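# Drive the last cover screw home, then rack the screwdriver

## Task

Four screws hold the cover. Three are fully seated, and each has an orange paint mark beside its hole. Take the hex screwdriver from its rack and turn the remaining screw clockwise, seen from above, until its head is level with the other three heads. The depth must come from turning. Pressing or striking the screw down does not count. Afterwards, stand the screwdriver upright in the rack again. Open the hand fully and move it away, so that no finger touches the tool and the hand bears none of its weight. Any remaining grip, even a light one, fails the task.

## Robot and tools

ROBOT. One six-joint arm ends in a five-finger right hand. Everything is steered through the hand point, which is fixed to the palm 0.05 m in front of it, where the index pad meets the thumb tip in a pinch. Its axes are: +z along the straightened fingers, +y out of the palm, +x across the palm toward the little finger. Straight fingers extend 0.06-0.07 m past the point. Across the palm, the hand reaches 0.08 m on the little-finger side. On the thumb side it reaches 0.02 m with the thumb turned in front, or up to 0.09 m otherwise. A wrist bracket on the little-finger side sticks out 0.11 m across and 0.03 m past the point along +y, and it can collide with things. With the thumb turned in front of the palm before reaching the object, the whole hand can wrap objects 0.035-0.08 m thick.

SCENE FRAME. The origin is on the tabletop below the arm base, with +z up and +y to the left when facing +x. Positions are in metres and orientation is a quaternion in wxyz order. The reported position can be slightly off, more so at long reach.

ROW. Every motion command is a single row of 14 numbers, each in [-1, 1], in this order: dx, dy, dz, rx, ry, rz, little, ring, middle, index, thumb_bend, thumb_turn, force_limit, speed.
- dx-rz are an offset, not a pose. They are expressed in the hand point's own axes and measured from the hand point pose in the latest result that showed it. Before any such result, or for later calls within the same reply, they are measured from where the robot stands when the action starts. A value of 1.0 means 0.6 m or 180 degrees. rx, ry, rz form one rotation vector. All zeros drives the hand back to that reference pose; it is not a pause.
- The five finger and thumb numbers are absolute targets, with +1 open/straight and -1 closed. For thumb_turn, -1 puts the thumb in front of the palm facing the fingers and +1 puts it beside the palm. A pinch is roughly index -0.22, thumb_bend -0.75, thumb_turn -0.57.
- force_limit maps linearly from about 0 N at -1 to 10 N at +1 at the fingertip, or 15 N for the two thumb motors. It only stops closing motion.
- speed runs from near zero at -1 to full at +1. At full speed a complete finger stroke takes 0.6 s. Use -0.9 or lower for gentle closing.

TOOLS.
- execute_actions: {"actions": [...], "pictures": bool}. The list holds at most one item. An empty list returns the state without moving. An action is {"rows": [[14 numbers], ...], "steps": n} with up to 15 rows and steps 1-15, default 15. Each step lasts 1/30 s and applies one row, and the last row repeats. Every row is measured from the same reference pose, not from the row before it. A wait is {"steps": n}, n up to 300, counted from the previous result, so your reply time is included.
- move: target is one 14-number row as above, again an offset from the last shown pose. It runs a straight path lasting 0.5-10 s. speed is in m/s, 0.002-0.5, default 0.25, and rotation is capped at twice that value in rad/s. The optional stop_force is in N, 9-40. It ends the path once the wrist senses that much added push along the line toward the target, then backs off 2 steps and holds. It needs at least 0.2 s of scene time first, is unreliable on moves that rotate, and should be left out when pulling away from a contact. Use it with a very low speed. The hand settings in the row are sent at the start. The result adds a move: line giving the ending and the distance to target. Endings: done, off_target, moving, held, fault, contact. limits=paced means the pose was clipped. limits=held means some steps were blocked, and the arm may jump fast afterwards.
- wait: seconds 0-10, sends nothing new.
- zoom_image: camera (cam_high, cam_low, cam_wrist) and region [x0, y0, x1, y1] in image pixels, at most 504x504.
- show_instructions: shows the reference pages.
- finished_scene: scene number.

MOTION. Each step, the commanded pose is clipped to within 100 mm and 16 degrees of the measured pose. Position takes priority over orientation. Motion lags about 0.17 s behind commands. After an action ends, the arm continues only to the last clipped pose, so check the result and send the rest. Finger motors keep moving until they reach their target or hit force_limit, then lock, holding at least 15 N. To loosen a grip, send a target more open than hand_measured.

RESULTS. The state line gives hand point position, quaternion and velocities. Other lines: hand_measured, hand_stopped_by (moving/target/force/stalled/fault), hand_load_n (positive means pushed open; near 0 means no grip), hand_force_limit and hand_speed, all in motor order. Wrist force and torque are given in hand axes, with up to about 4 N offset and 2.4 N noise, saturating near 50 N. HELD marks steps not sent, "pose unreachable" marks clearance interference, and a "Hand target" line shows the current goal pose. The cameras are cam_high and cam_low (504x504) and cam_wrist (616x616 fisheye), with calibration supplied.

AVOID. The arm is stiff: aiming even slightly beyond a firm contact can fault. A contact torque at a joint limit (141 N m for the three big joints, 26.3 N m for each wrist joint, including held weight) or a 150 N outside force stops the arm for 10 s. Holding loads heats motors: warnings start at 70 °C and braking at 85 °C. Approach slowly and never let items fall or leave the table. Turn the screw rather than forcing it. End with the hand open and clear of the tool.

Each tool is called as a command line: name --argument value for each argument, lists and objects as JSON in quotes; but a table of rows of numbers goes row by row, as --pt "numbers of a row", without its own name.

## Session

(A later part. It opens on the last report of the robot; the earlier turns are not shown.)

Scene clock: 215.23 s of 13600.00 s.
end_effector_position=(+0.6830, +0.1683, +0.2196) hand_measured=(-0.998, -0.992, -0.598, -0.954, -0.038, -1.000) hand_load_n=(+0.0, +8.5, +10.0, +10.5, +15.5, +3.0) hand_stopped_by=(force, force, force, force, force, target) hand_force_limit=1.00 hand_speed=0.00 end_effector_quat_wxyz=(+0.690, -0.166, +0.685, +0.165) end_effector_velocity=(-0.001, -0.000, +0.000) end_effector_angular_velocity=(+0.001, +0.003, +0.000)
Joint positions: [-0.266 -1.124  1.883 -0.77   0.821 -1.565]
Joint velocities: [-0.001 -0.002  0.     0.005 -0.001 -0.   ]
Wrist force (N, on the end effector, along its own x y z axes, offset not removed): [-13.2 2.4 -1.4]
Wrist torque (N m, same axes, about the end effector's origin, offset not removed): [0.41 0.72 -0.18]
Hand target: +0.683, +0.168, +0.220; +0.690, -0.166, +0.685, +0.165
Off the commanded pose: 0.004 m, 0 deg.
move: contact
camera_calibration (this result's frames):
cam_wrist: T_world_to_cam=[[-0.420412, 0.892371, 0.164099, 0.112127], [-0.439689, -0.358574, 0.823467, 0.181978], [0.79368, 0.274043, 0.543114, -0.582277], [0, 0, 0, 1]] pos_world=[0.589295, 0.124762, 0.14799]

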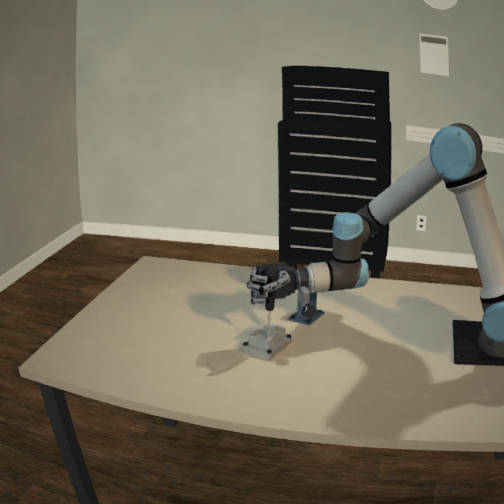

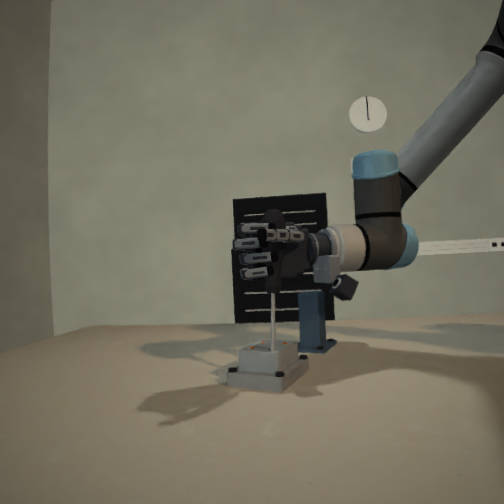

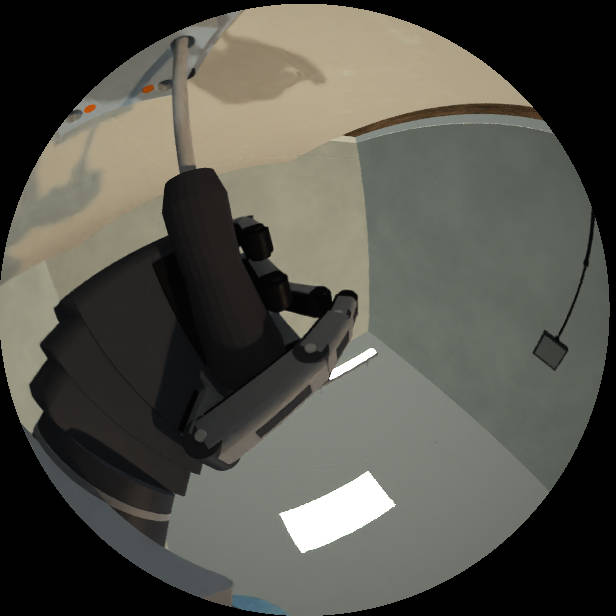

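move --target '[-0.0004,-0.0392,0.0183,0.1667,0,0,-1,-1,-1,-1,-1,-1,1,0]' --speed 0.15

move --target '[0,-0.0445,0.019,0.1889,0,0,-1,-1,-1,-1,-1,-1,1,0]' --speed 0.15

move --target '[-0.008,0,0,0,0,0,-1,-1,-1,-1,-1,-1,1,0]' --speed 0.03

move --target '[0,0.027,-0.0828,-0.3547,0,0,-1,-1,-1,-1,-1,-1,1,0]' --speed 0.25

move --target '[0.014,0.001,0,0,0,0,-1,-1,-1,-1,-1,-1,1,0]' --speed 0.003 --stop_force 9

Scene clock: 218.60 s of 13600.00 s.
end_effector_position=(+0.7034, +0.1525, +0.2200) hand_measured=(-0.998, -0.992, -0.598, -0.954, -0.038, -1.000) hand_load_n=(+0.0, +7.0, +10.0, +11.5, +15.5, +2.5) hand_stopped_by=(force, force, force, force, force, target) hand_force_limit=1.00 hand_speed=0.00 end_effector_quat_wxyz=(+0.709, +0.017, +0.704, -0.017) end_effector_velocity=(+0.001, -0.000, -0.000) end_effector_angular_velocity=(+0.000, +0.000, -0.018)
Joint positions: [-0.055 -1.17   1.959 -0.796  1.554 -1.568]
Joint velocities: [ 0.009  0.002 -0.003  0.001  0.027  0.   ]
Wrist force (N, on the end effector, along its own x y z axes, offset not removed): [-2.9 2.0 1.9]
Wrist torque (N m, same axes, about the end effector's origin, offset not removed): [0.28 0.22 -0.14]
Hand target: +0.704, +0.152, +0.220; +0.709, +0.018, +0.704, -0.017
Off the commanded pose: 0.000 m, 0 deg.
move: done
camera_calibration (this result's frames):
cam_wrist: T_world_to_cam=[[0.0798539, 0.982607, 0.167654, -0.231686], [-0.560669, -0.0947885, 0.822597, 0.230046], [0.824181, -0.159686, 0.543348, -0.549827], [0, 0, 0, 1]] pos_world=[0.600638, 0.161663, 0.148355]

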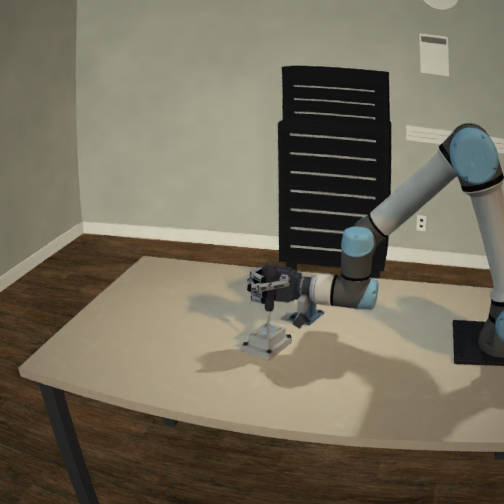

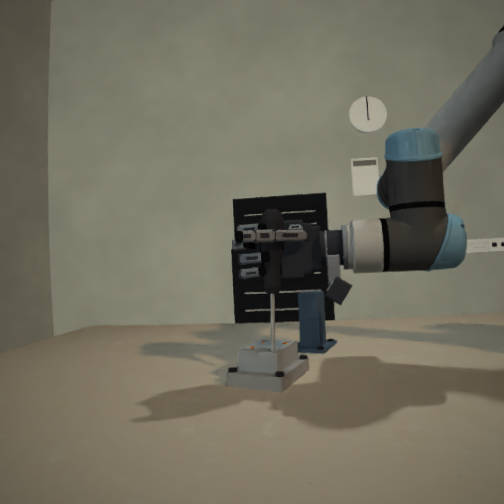

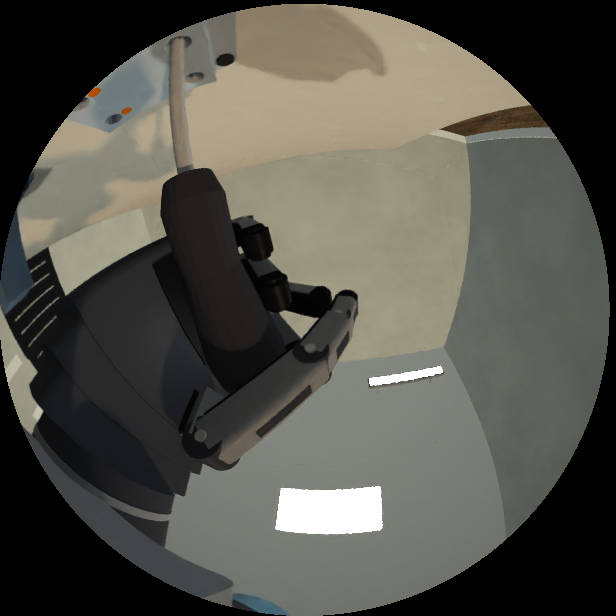

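Scene clock: 221.07 s of 13600.00 s.
end_effector_position=(+0.7136, +0.1254, +0.2201) hand_measured=(-0.998, -0.992, -0.598, -0.954, -0.038, -1.000) hand_load_n=(+0.0, +6.0, +10.0, +12.5, +15.5, +2.0) hand_stopped_by=(force, force, force, force, force, target) hand_force_limit=1.00 hand_speed=0.00 end_effector_quat_wxyz=(+0.674, +0.223, +0.669, -0.221) end_effector_velocity=(+0.000, -0.001, +0.000) end_effector_angular_velocity=(+0.002, -0.000, -0.017)
Joint positions: [ 0.198 -1.049  1.756 -0.715  2.398 -1.57 ]
Joint velocities: [ 0.006  0.006 -0.012  0.007  0.022  0.002]
Wrist force (N, on the end effector, along its own x y z axes, offset not removed): [0.0 -0.2 0.7]
Wrist torque (N m, same axes, about the end effector's origin, offset not removed): [0.18 0.10 -0.41]
Hand target: +0.714, +0.125, +0.220; +0.673, +0.224, +0.669, -0.222
Off the commanded pose: 0.000 m, 0 deg.
move: done
camera_calibration (this result's frames):
cam_wrist: T_world_to_cam=[[0.613808, 0.770633, 0.171362, -0.561144], [-0.519273, 0.230615, 0.822905, 0.162744], [0.594639, -0.594089, 0.541722, -0.343916], [0, 0, 0, 1]] pos_world=[0.63345, 0.190588, 0.148543]

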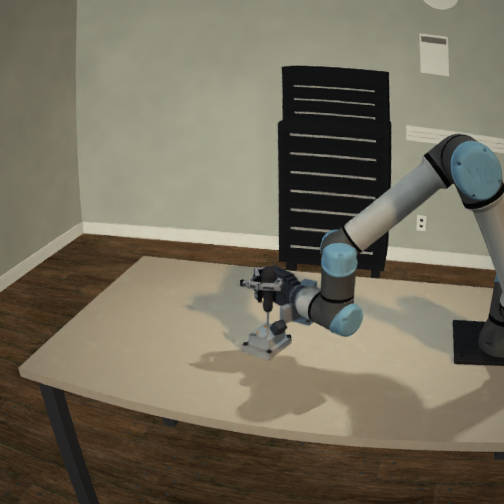

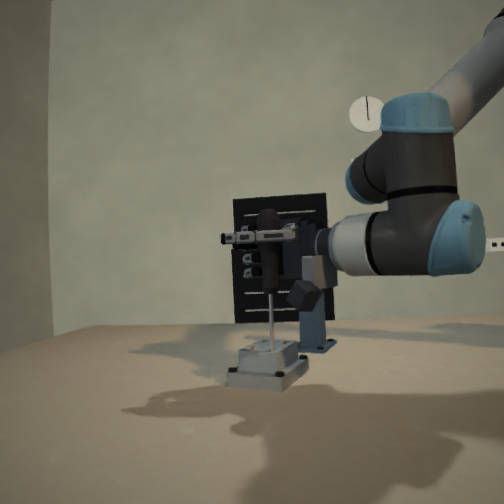

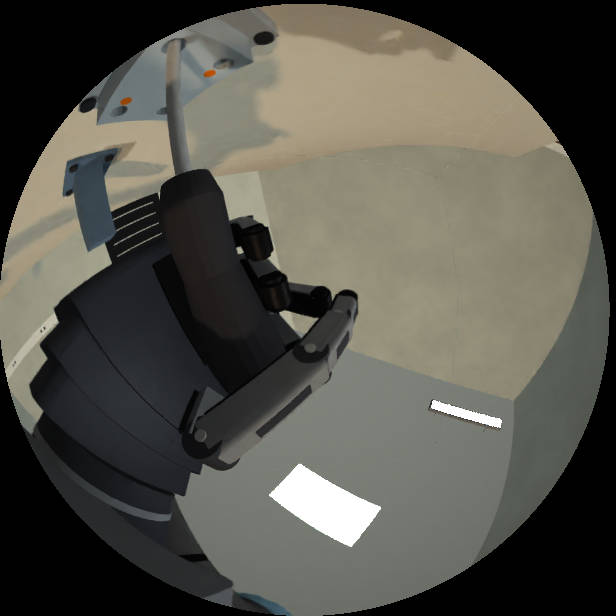

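Scene clock: 221.77 s of 13600.00 s.
end_effector_position=(+0.7136, +0.1255, +0.2246) hand_measured=(-0.998, -0.992, -0.598, -0.954, -0.038, -1.000) hand_load_n=(+0.0, +7.5, +10.0, +11.5, +15.5, +2.5) hand_stopped_by=(force, force, force, force, force, target) hand_force_limit=1.00 hand_speed=0.00 end_effector_quat_wxyz=(+0.674, +0.223, +0.669, -0.221) end_effector_velocity=(+0.000, -0.000, +0.003) end_effector_angular_velocity=(-0.000, -0.000, -0.000)
Joint positions: [ 0.198 -1.056  1.753 -0.705  2.398 -1.57 ]
Joint velocities: [-0.001 -0.004 -0.002  0.006 -0.    -0.   ]
Wrist force (N, on the end effector, along its own x y z axes, offset not removed): [1.0 1.4 0.5]
Wrist torque (N m, same axes, about the end effector's origin, offset not removed): [0.27 -0.07 0.10]
Hand target: +0.714, +0.125, +0.225; +0.674, +0.223, +0.669, -0.221
Off the commanded pose: 0.000 m, 0 deg.
move: done
camera_calibration (this result's frames):
cam_wrist: T_world_to_cam=[[0.6137, 0.770694, 0.171472, -0.56191], [-0.519372, 0.230491, 0.822877, 0.159093], [0.594663, -0.594058, 0.54173, -0.346299], [0, 0, 0, 1]] pos_world=[0.633404, 0.190669, 0.153039]

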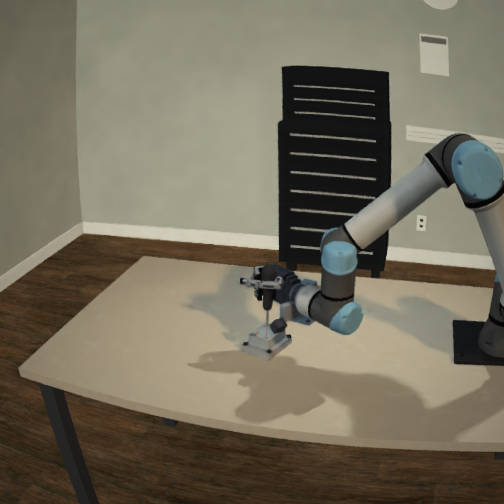

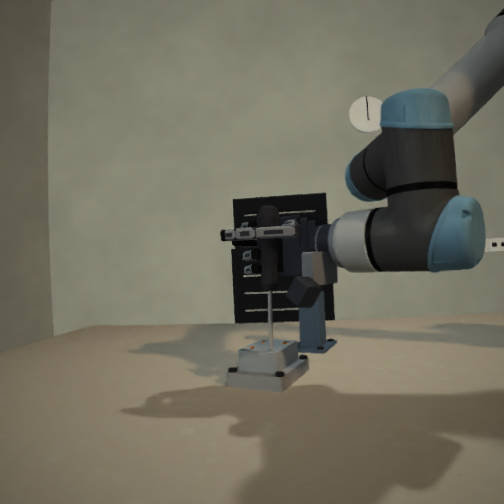

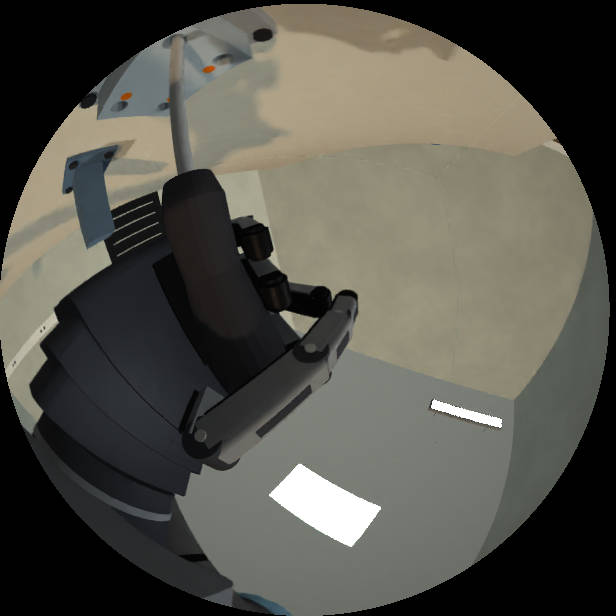

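Scene clock: 224.57 s of 13600.00 s.
end_effector_position=(+0.6831, +0.1679, +0.2243) hand_measured=(-0.998, -0.992, -0.598, -0.954, -0.038, -1.000) hand_load_n=(+0.0, +10.0, +10.0, +10.0, +15.5, +1.5) hand_stopped_by=(force, force, force, force, force, target) hand_force_limit=1.00 hand_speed=0.00 end_effector_quat_wxyz=(+0.690, -0.166, +0.685, +0.165) end_effector_velocity=(-0.000, +0.002, +0.000) end_effector_angular_velocity=(-0.001, +0.001, +0.017)
Joint positions: [-0.266 -1.131  1.88  -0.759  0.821 -1.565]
Joint velocities: [-0.002  0.004 -0.009  0.006 -0.019 -0.002]
Wrist force (N, on the end effector, along its own x y z axes, offset not removed): [0.8 1.8 1.3]
Wrist torque (N m, same axes, about the end effector's origin, offset not removed): [0.26 -0.05 0.05]
Hand target: +0.683, +0.168, +0.224; +0.690, -0.167, +0.685, +0.166
Off the commanded pose: 0.000 m, 0 deg.
move: done
camera_calibration (this result's frames):
cam_wrist: T_world_to_cam=[[-0.420092, 0.892542, 0.163985, 0.111521], [-0.439951, -0.358357, 0.823422, 0.178201], [0.793704, 0.273768, 0.543218, -0.584832], [0, 0, 0, 1]] pos_world=[0.589433, 0.12443, 0.152669]

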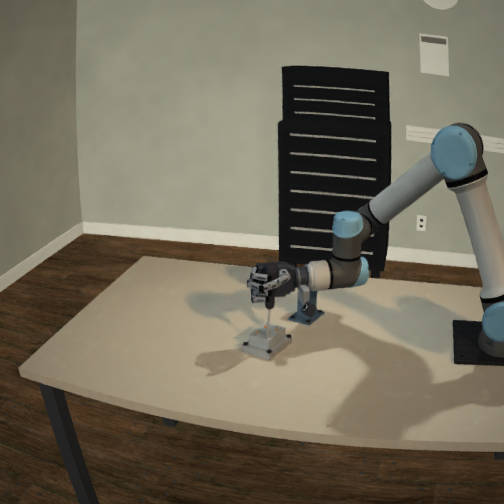

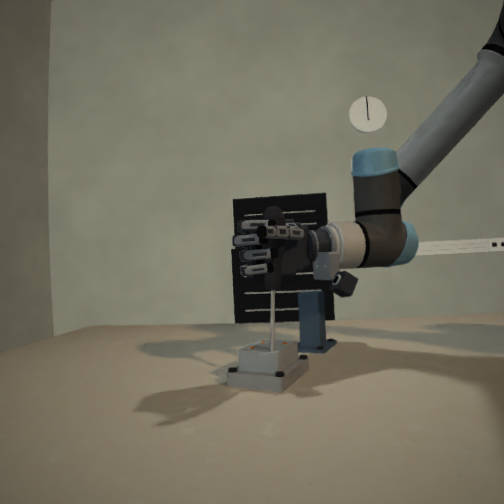

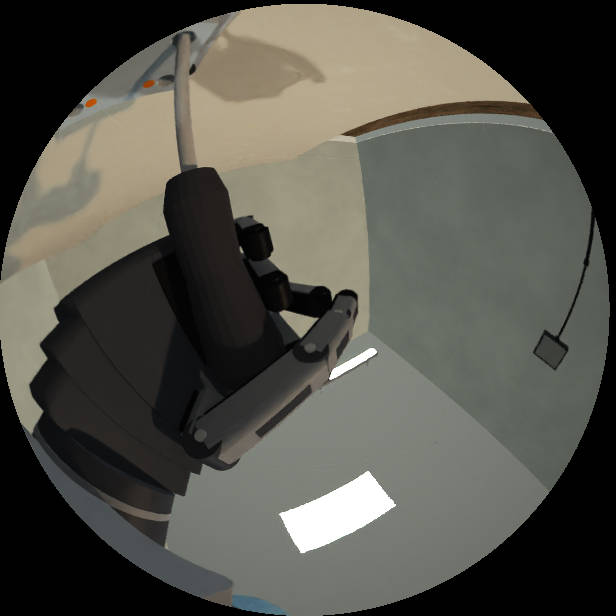

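Scene clock: 226.57 s of 13600.00 s.
end_effector_position=(+0.6830, +0.1682, +0.2195) hand_measured=(-0.998, -0.992, -0.598, -0.954, -0.038, -1.000) hand_load_n=(+0.0, +9.0, +10.0, +10.5, +15.5, +3.0) hand_stopped_by=(force, force, force, force, force, target) hand_force_limit=1.00 hand_speed=0.00 end_effector_quat_wxyz=(+0.690, -0.166, +0.685, +0.165) end_effector_velocity=(-0.000, +0.001, +0.000) end_effector_angular_velocity=(+0.001, +0.003, +0.001)
Joint positions: [-0.266 -1.123  1.884 -0.771  0.822 -1.565]
Joint velocities: [ 0.001 -0.001 -0.     0.004 -0.001  0.   ]
Wrist force (N, on the end effector, along its own x y z axes, offset not removed): [-12.6 2.9 0.1]
Wrist torque (N m, same axes, about the end effector's origin, offset not removed): [0.49 0.77 -0.24]
Hand target: +0.683, +0.168, +0.220; +0.690, -0.166, +0.685, +0.165
Off the commanded pose: 0.004 m, 0 deg.
move: contact
camera_calibration (this result's frames):
cam_wrist: T_world_to_cam=[[-0.420158, 0.892554, 0.16375, 0.112073], [-0.440191, -0.358265, 0.823333, 0.182384], [0.793535, 0.273849, 0.543423, -0.582172], [0, 0, 0, 1]] pos_world=[0.589346, 0.124737, 0.147851]

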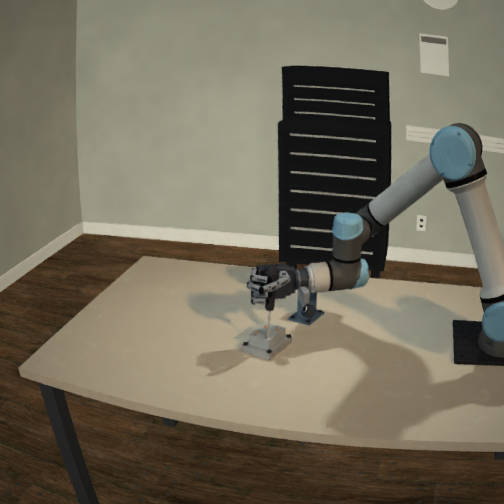

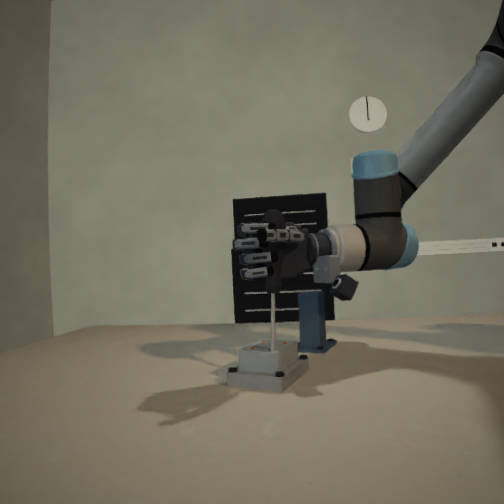

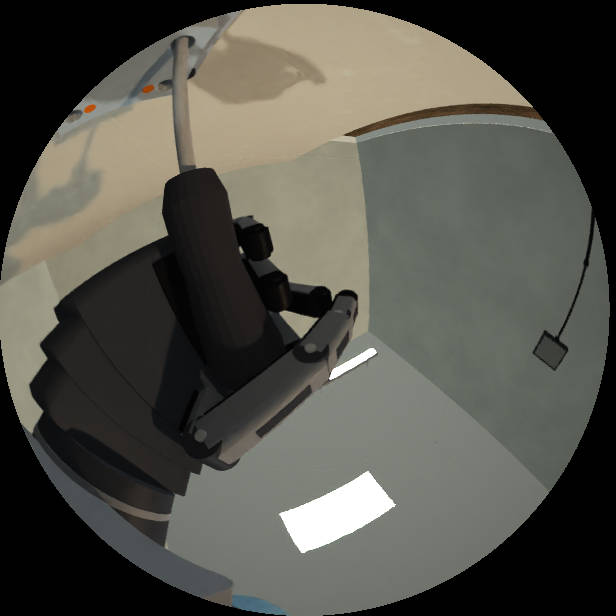

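move --target '[-0.0004,-0.0392,0.0183,0.1667,0,0,-1,-1,-1,-1,-1,-1,1,0]' --speed 0.15

move --target '[0,-0.0445,0.019,0.1889,0,0,-1,-1,-1,-1,-1,-1,1,0]' --speed 0.15

move --target '[-0.008,0,0,0,0,0,-1,-1,-1,-1,-1,-1,1,0]' --speed 0.03

move --target '[0,0.027,-0.0828,-0.355,0,0,-1,-1,-1,-1,-1,-1,1,0]' --speed 0.25

move --target '[0.014,0.0012,0,0,0,0,-1,-1,-1,-1,-1,-1,1,0]' --speed 0.003 --stop_force 9

Scene clock: 230.40 s of 13600.00 s.
end_effector_position=(+0.7035, +0.1524, +0.2199) hand_measured=(-0.998, -0.992, -0.598, -0.954, -0.038, -1.000) hand_load_n=(+0.0, +7.0, +10.0, +11.5, +15.5, +2.5) hand_stopped_by=(force, force, force, force, force, target) hand_force_limit=1.00 hand_speed=0.00 end_effector_quat_wxyz=(+0.710, +0.017, +0.704, -0.017) end_effector_velocity=(+0.001, -0.001, -0.000) end_effector_angular_velocity=(+0.000, -0.000, -0.018)
Joint positions: [-0.055 -1.17   1.959 -0.797  1.554 -1.568]
Joint velocities: [ 0.008  0.002 -0.003  0.001  0.026 -0.   ]
Wrist force (N, on the end effector, along its own x y z axes, offset not removed): [-2.7 0.8 -0.3]
Wrist torque (N m, same axes, about the end effector's origin, offset not removed): [0.34 0.32 -0.22]
Hand target: +0.704, +0.152, +0.220; +0.709, +0.018, +0.704, -0.018
Off the commanded pose: 0.000 m, 0 deg.
move: done
camera_calibration (this result's frames):
cam_wrist: T_world_to_cam=[[0.080136, 0.982607, 0.167518, -0.23179], [-0.561086, -0.0944385, 0.822353, 0.230423], [0.823869, -0.159892, 0.543759, -0.549654], [0, 0, 0, 1]] pos_world=[0.600705, 0.161634, 0.148219]

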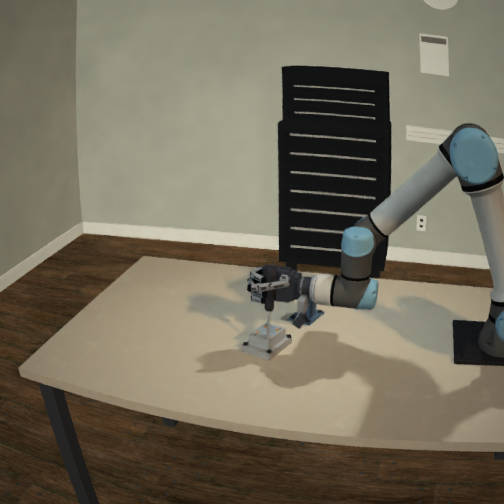

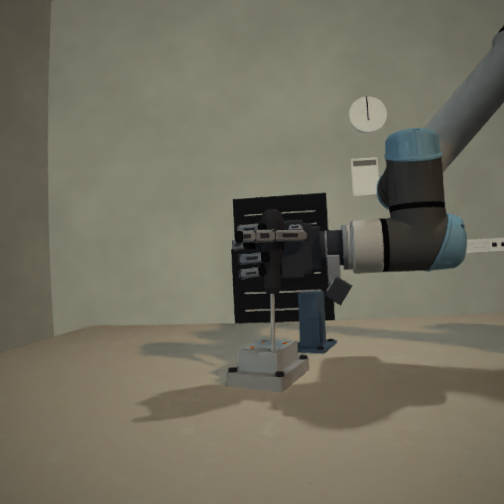

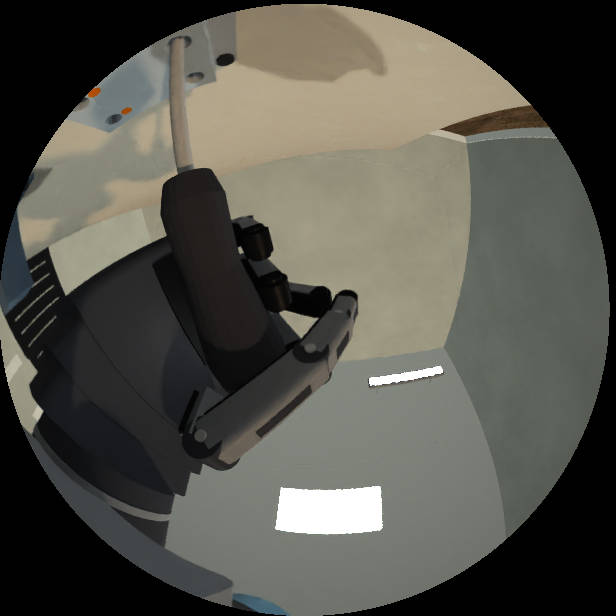

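Scene clock: 232.87 s of 13600.00 s.
end_effector_position=(+0.7136, +0.1253, +0.2200) hand_measured=(-0.998, -0.992, -0.598, -0.954, -0.038, -1.000) hand_load_n=(+0.0, +6.0, +10.0, +12.5, +15.5, +2.0) hand_stopped_by=(force, force, force, force, force, target) hand_force_limit=1.00 hand_speed=0.00 end_effector_quat_wxyz=(+0.674, +0.223, +0.669, -0.221) end_effector_velocity=(+0.000, -0.001, +0.000) end_effector_angular_velocity=(+0.002, -0.000, -0.017)
Joint positions: [ 0.198 -1.049  1.756 -0.716  2.398 -1.57 ]
Joint velocities: [ 0.005  0.006 -0.011  0.007  0.023  0.002]
Wrist force (N, on the end effector, along its own x y z axes, offset not removed): [3.0 -1.2 0.7]
Wrist torque (N m, same axes, about the end effector's origin, offset not removed): [0.05 -0.22 -0.20]
Hand target: +0.714, +0.125, +0.220; +0.674, +0.224, +0.668, -0.222
Off the commanded pose: 0.000 m, 0 deg.
move: done
camera_calibration (this result's frames):
cam_wrist: T_world_to_cam=[[0.61401, 0.770439, 0.171511, -0.561254], [-0.519573, 0.230952, 0.822621, 0.163064], [0.594168, -0.59421, 0.542106, -0.343656], [0, 0, 0, 1]] pos_world=[0.633529, 0.190548, 0.148419]

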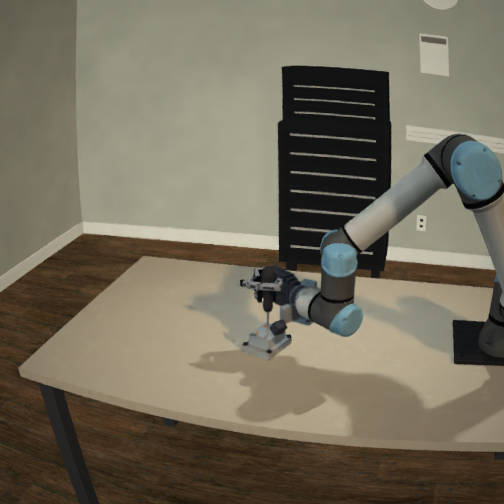

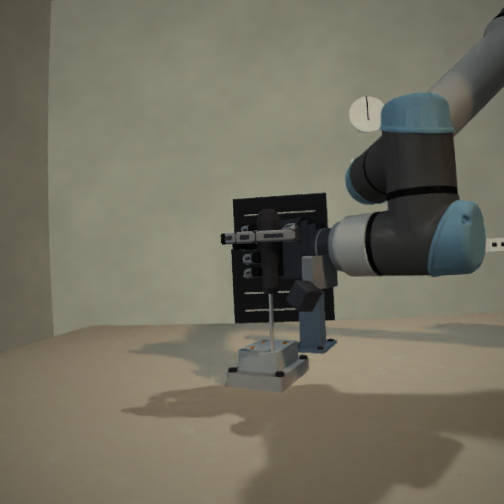

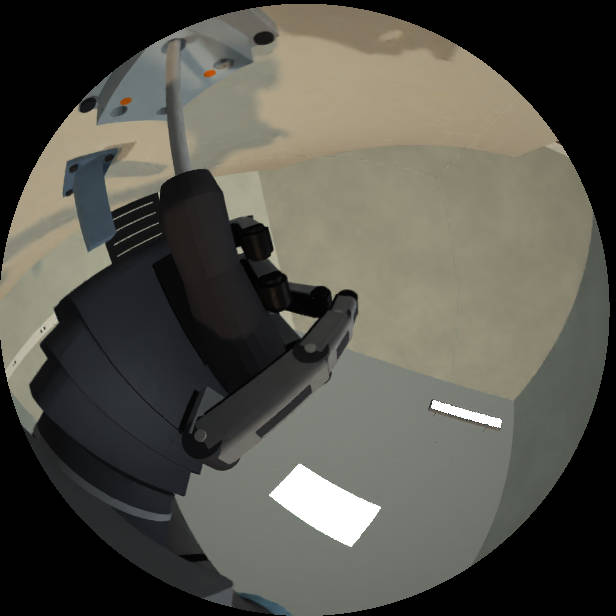

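Scene clock: 233.57 s of 13600.00 s.
end_effector_position=(+0.7136, +0.1254, +0.2245) hand_measured=(-0.998, -0.992, -0.598, -0.954, -0.038, -1.000) hand_load_n=(+0.0, +7.5, +10.0, +11.5, +15.5, +2.5) hand_stopped_by=(force, force, force, force, force, target) hand_force_limit=1.00 hand_speed=0.00 end_effector_quat_wxyz=(+0.674, +0.223, +0.669, -0.221) end_effector_velocity=(+0.000, -0.000, +0.002) end_effector_angular_velocity=(-0.000, +0.001, +0.000)
Joint positions: [ 0.198 -1.056  1.753 -0.706  2.398 -1.57 ]
Joint velocities: [-0.    -0.003 -0.002  0.006 -0.001 -0.   ]
Wrist force (N, on the end effector, along its own x y z axes, offset not removed): [2.3 2.1 2.3]
Wrist torque (N m, same axes, about the end effector's origin, offset not removed): [0.26 -0.34 0.17]
Hand target: +0.714, +0.125, +0.225; +0.674, +0.223, +0.669, -0.221
Off the commanded pose: 0.000 m, 0 deg.
move: done
camera_calibration (this result's frames):
cam_wrist: T_world_to_cam=[[0.613902, 0.7705, 0.171624, -0.56202], [-0.519674, 0.230827, 0.822592, 0.159414], [0.594191, -0.594179, 0.542114, -0.346038], [0, 0, 0, 1]] pos_world=[0.633481, 0.190631, 0.152915]

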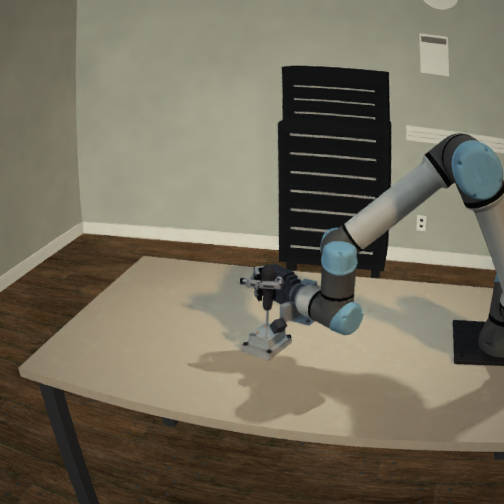

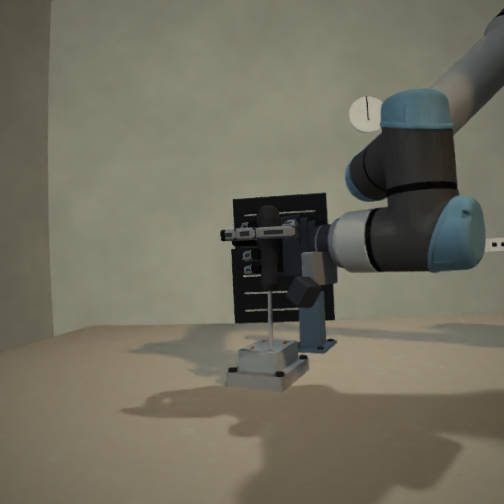

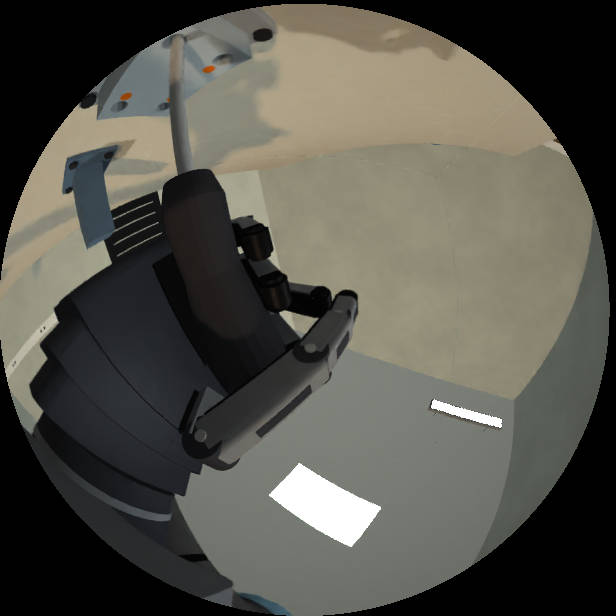

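Scene clock: 236.37 s of 13600.00 s.
end_effector_position=(+0.6831, +0.1678, +0.2242) hand_measured=(-0.998, -0.992, -0.598, -0.954, -0.038, -1.000) hand_load_n=(+0.0, +10.0, +10.0, +10.0, +15.5, +1.5) hand_stopped_by=(force, force, force, force, force, target) hand_force_limit=1.00 hand_speed=0.00 end_effector_quat_wxyz=(+0.690, -0.166, +0.685, +0.165) end_effector_velocity=(-0.000, +0.001, -0.000) end_effector_angular_velocity=(-0.001, +0.001, +0.017)
Joint positions: [-0.266 -1.131  1.879 -0.759  0.82  -1.565]
Joint velocities: [-0.003  0.005 -0.009  0.006 -0.02  -0.002]
Wrist force (N, on the end effector, along its own x y z axes, offset not removed): [1.0 2.2 1.4]
Wrist torque (N m, same axes, about the end effector's origin, offset not removed): [0.29 -0.08 0.07]
Hand target: +0.683, +0.168, +0.224; +0.690, -0.167, +0.685, +0.166
Off the commanded pose: 0.000 m, 0 deg.
move: done
camera_calibration (this result's frames):
cam_wrist: T_world_to_cam=[[-0.420681, 0.892331, 0.163624, 0.11211], [-0.440131, -0.358458, 0.823281, 0.178451], [0.793292, 0.274322, 0.54354, -0.584679], [0, 0, 0, 1]] pos_world=[0.589526, 0.124319, 0.152537]

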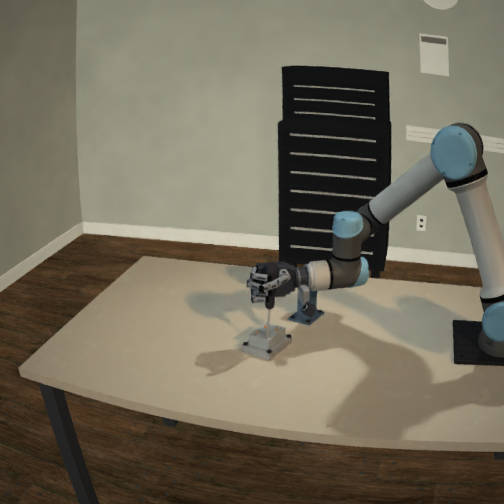

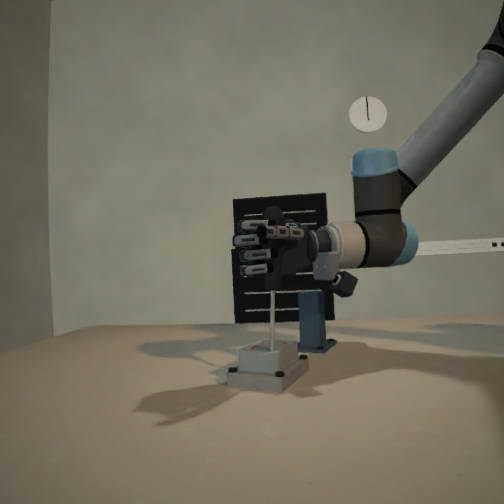

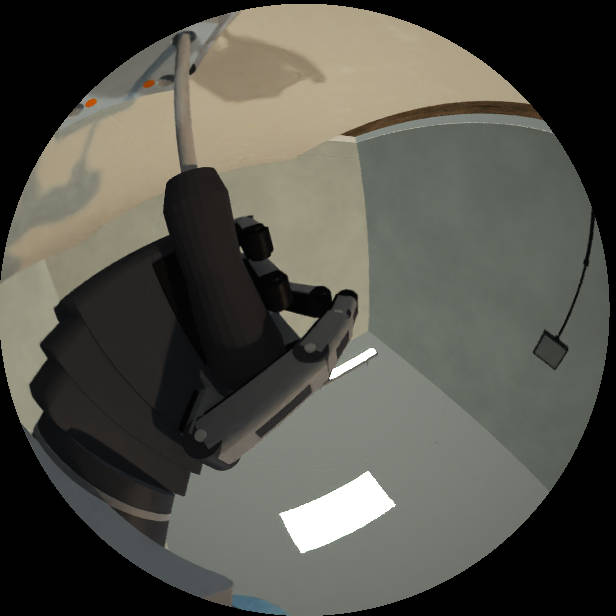

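Scene clock: 238.40 s of 13600.00 s.
end_effector_position=(+0.6830, +0.1682, +0.2193) hand_measured=(-0.998, -0.992, -0.598, -0.954, -0.038, -1.000) hand_load_n=(+0.0, +9.0, +10.0, +10.5, +15.5, +3.0) hand_stopped_by=(force, force, force, force, force, target) hand_force_limit=1.00 hand_speed=0.00 end_effector_quat_wxyz=(+0.690, -0.166, +0.685, +0.165) end_effector_velocity=(-0.000, +0.000, +0.000) end_effector_angular_velocity=(+0.001, +0.002, +0.000)
Joint positions: [-0.266 -1.123  1.883 -0.772  0.821 -1.565]
Joint velocities: [-0.    -0.001 -0.     0.004 -0.    -0.   ]
Wrist force (N, on the end effector, along its own x y z axes, offset not removed): [-12.9 2.2 0.0]
Wrist torque (N m, same axes, about the end effector's origin, offset not removed): [0.27 0.69 -0.29]
Hand target: +0.683, +0.168, +0.219; +0.690, -0.166, +0.685, +0.165
Off the commanded pose: 0.004 m, 0 deg.
move: contact
camera_calibration (this result's frames):
cam_wrist: T_world_to_cam=[[-0.420751, 0.892342, 0.163385, 0.112603], [-0.440377, -0.358368, 0.823189, 0.182728], [0.793118, 0.274407, 0.54375, -0.581958], [0, 0, 0, 1]] pos_world=[0.589408, 0.124696, 0.147623]

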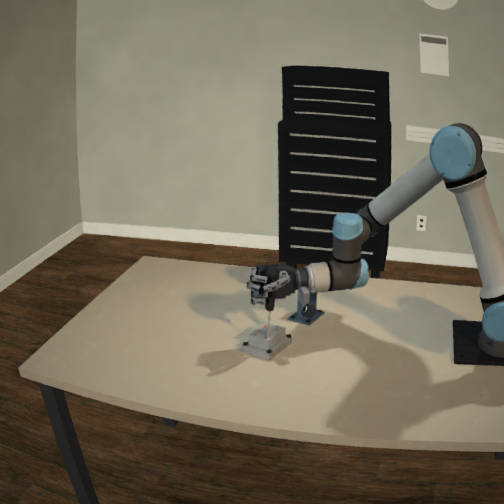

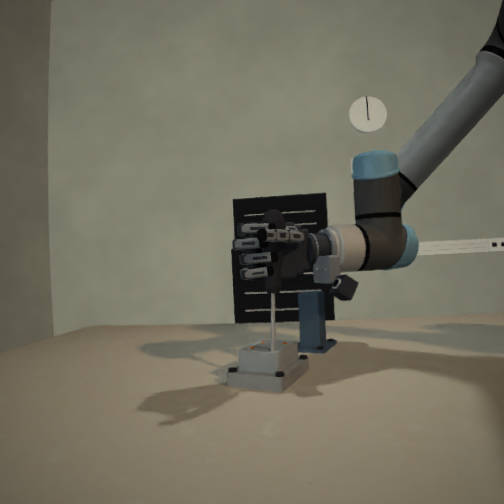

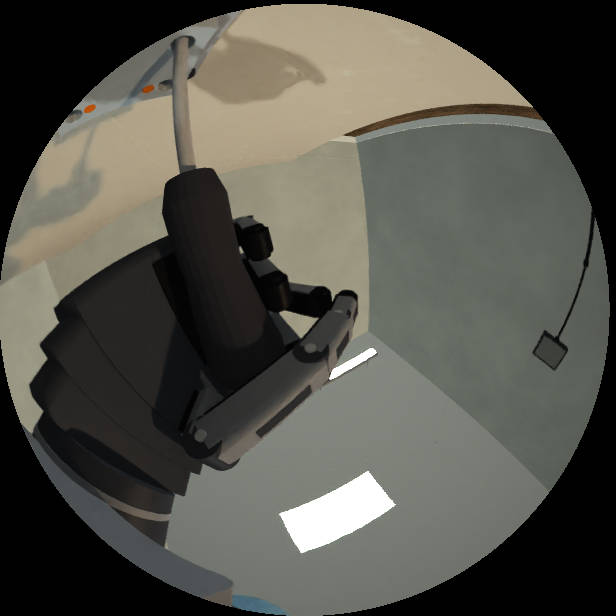

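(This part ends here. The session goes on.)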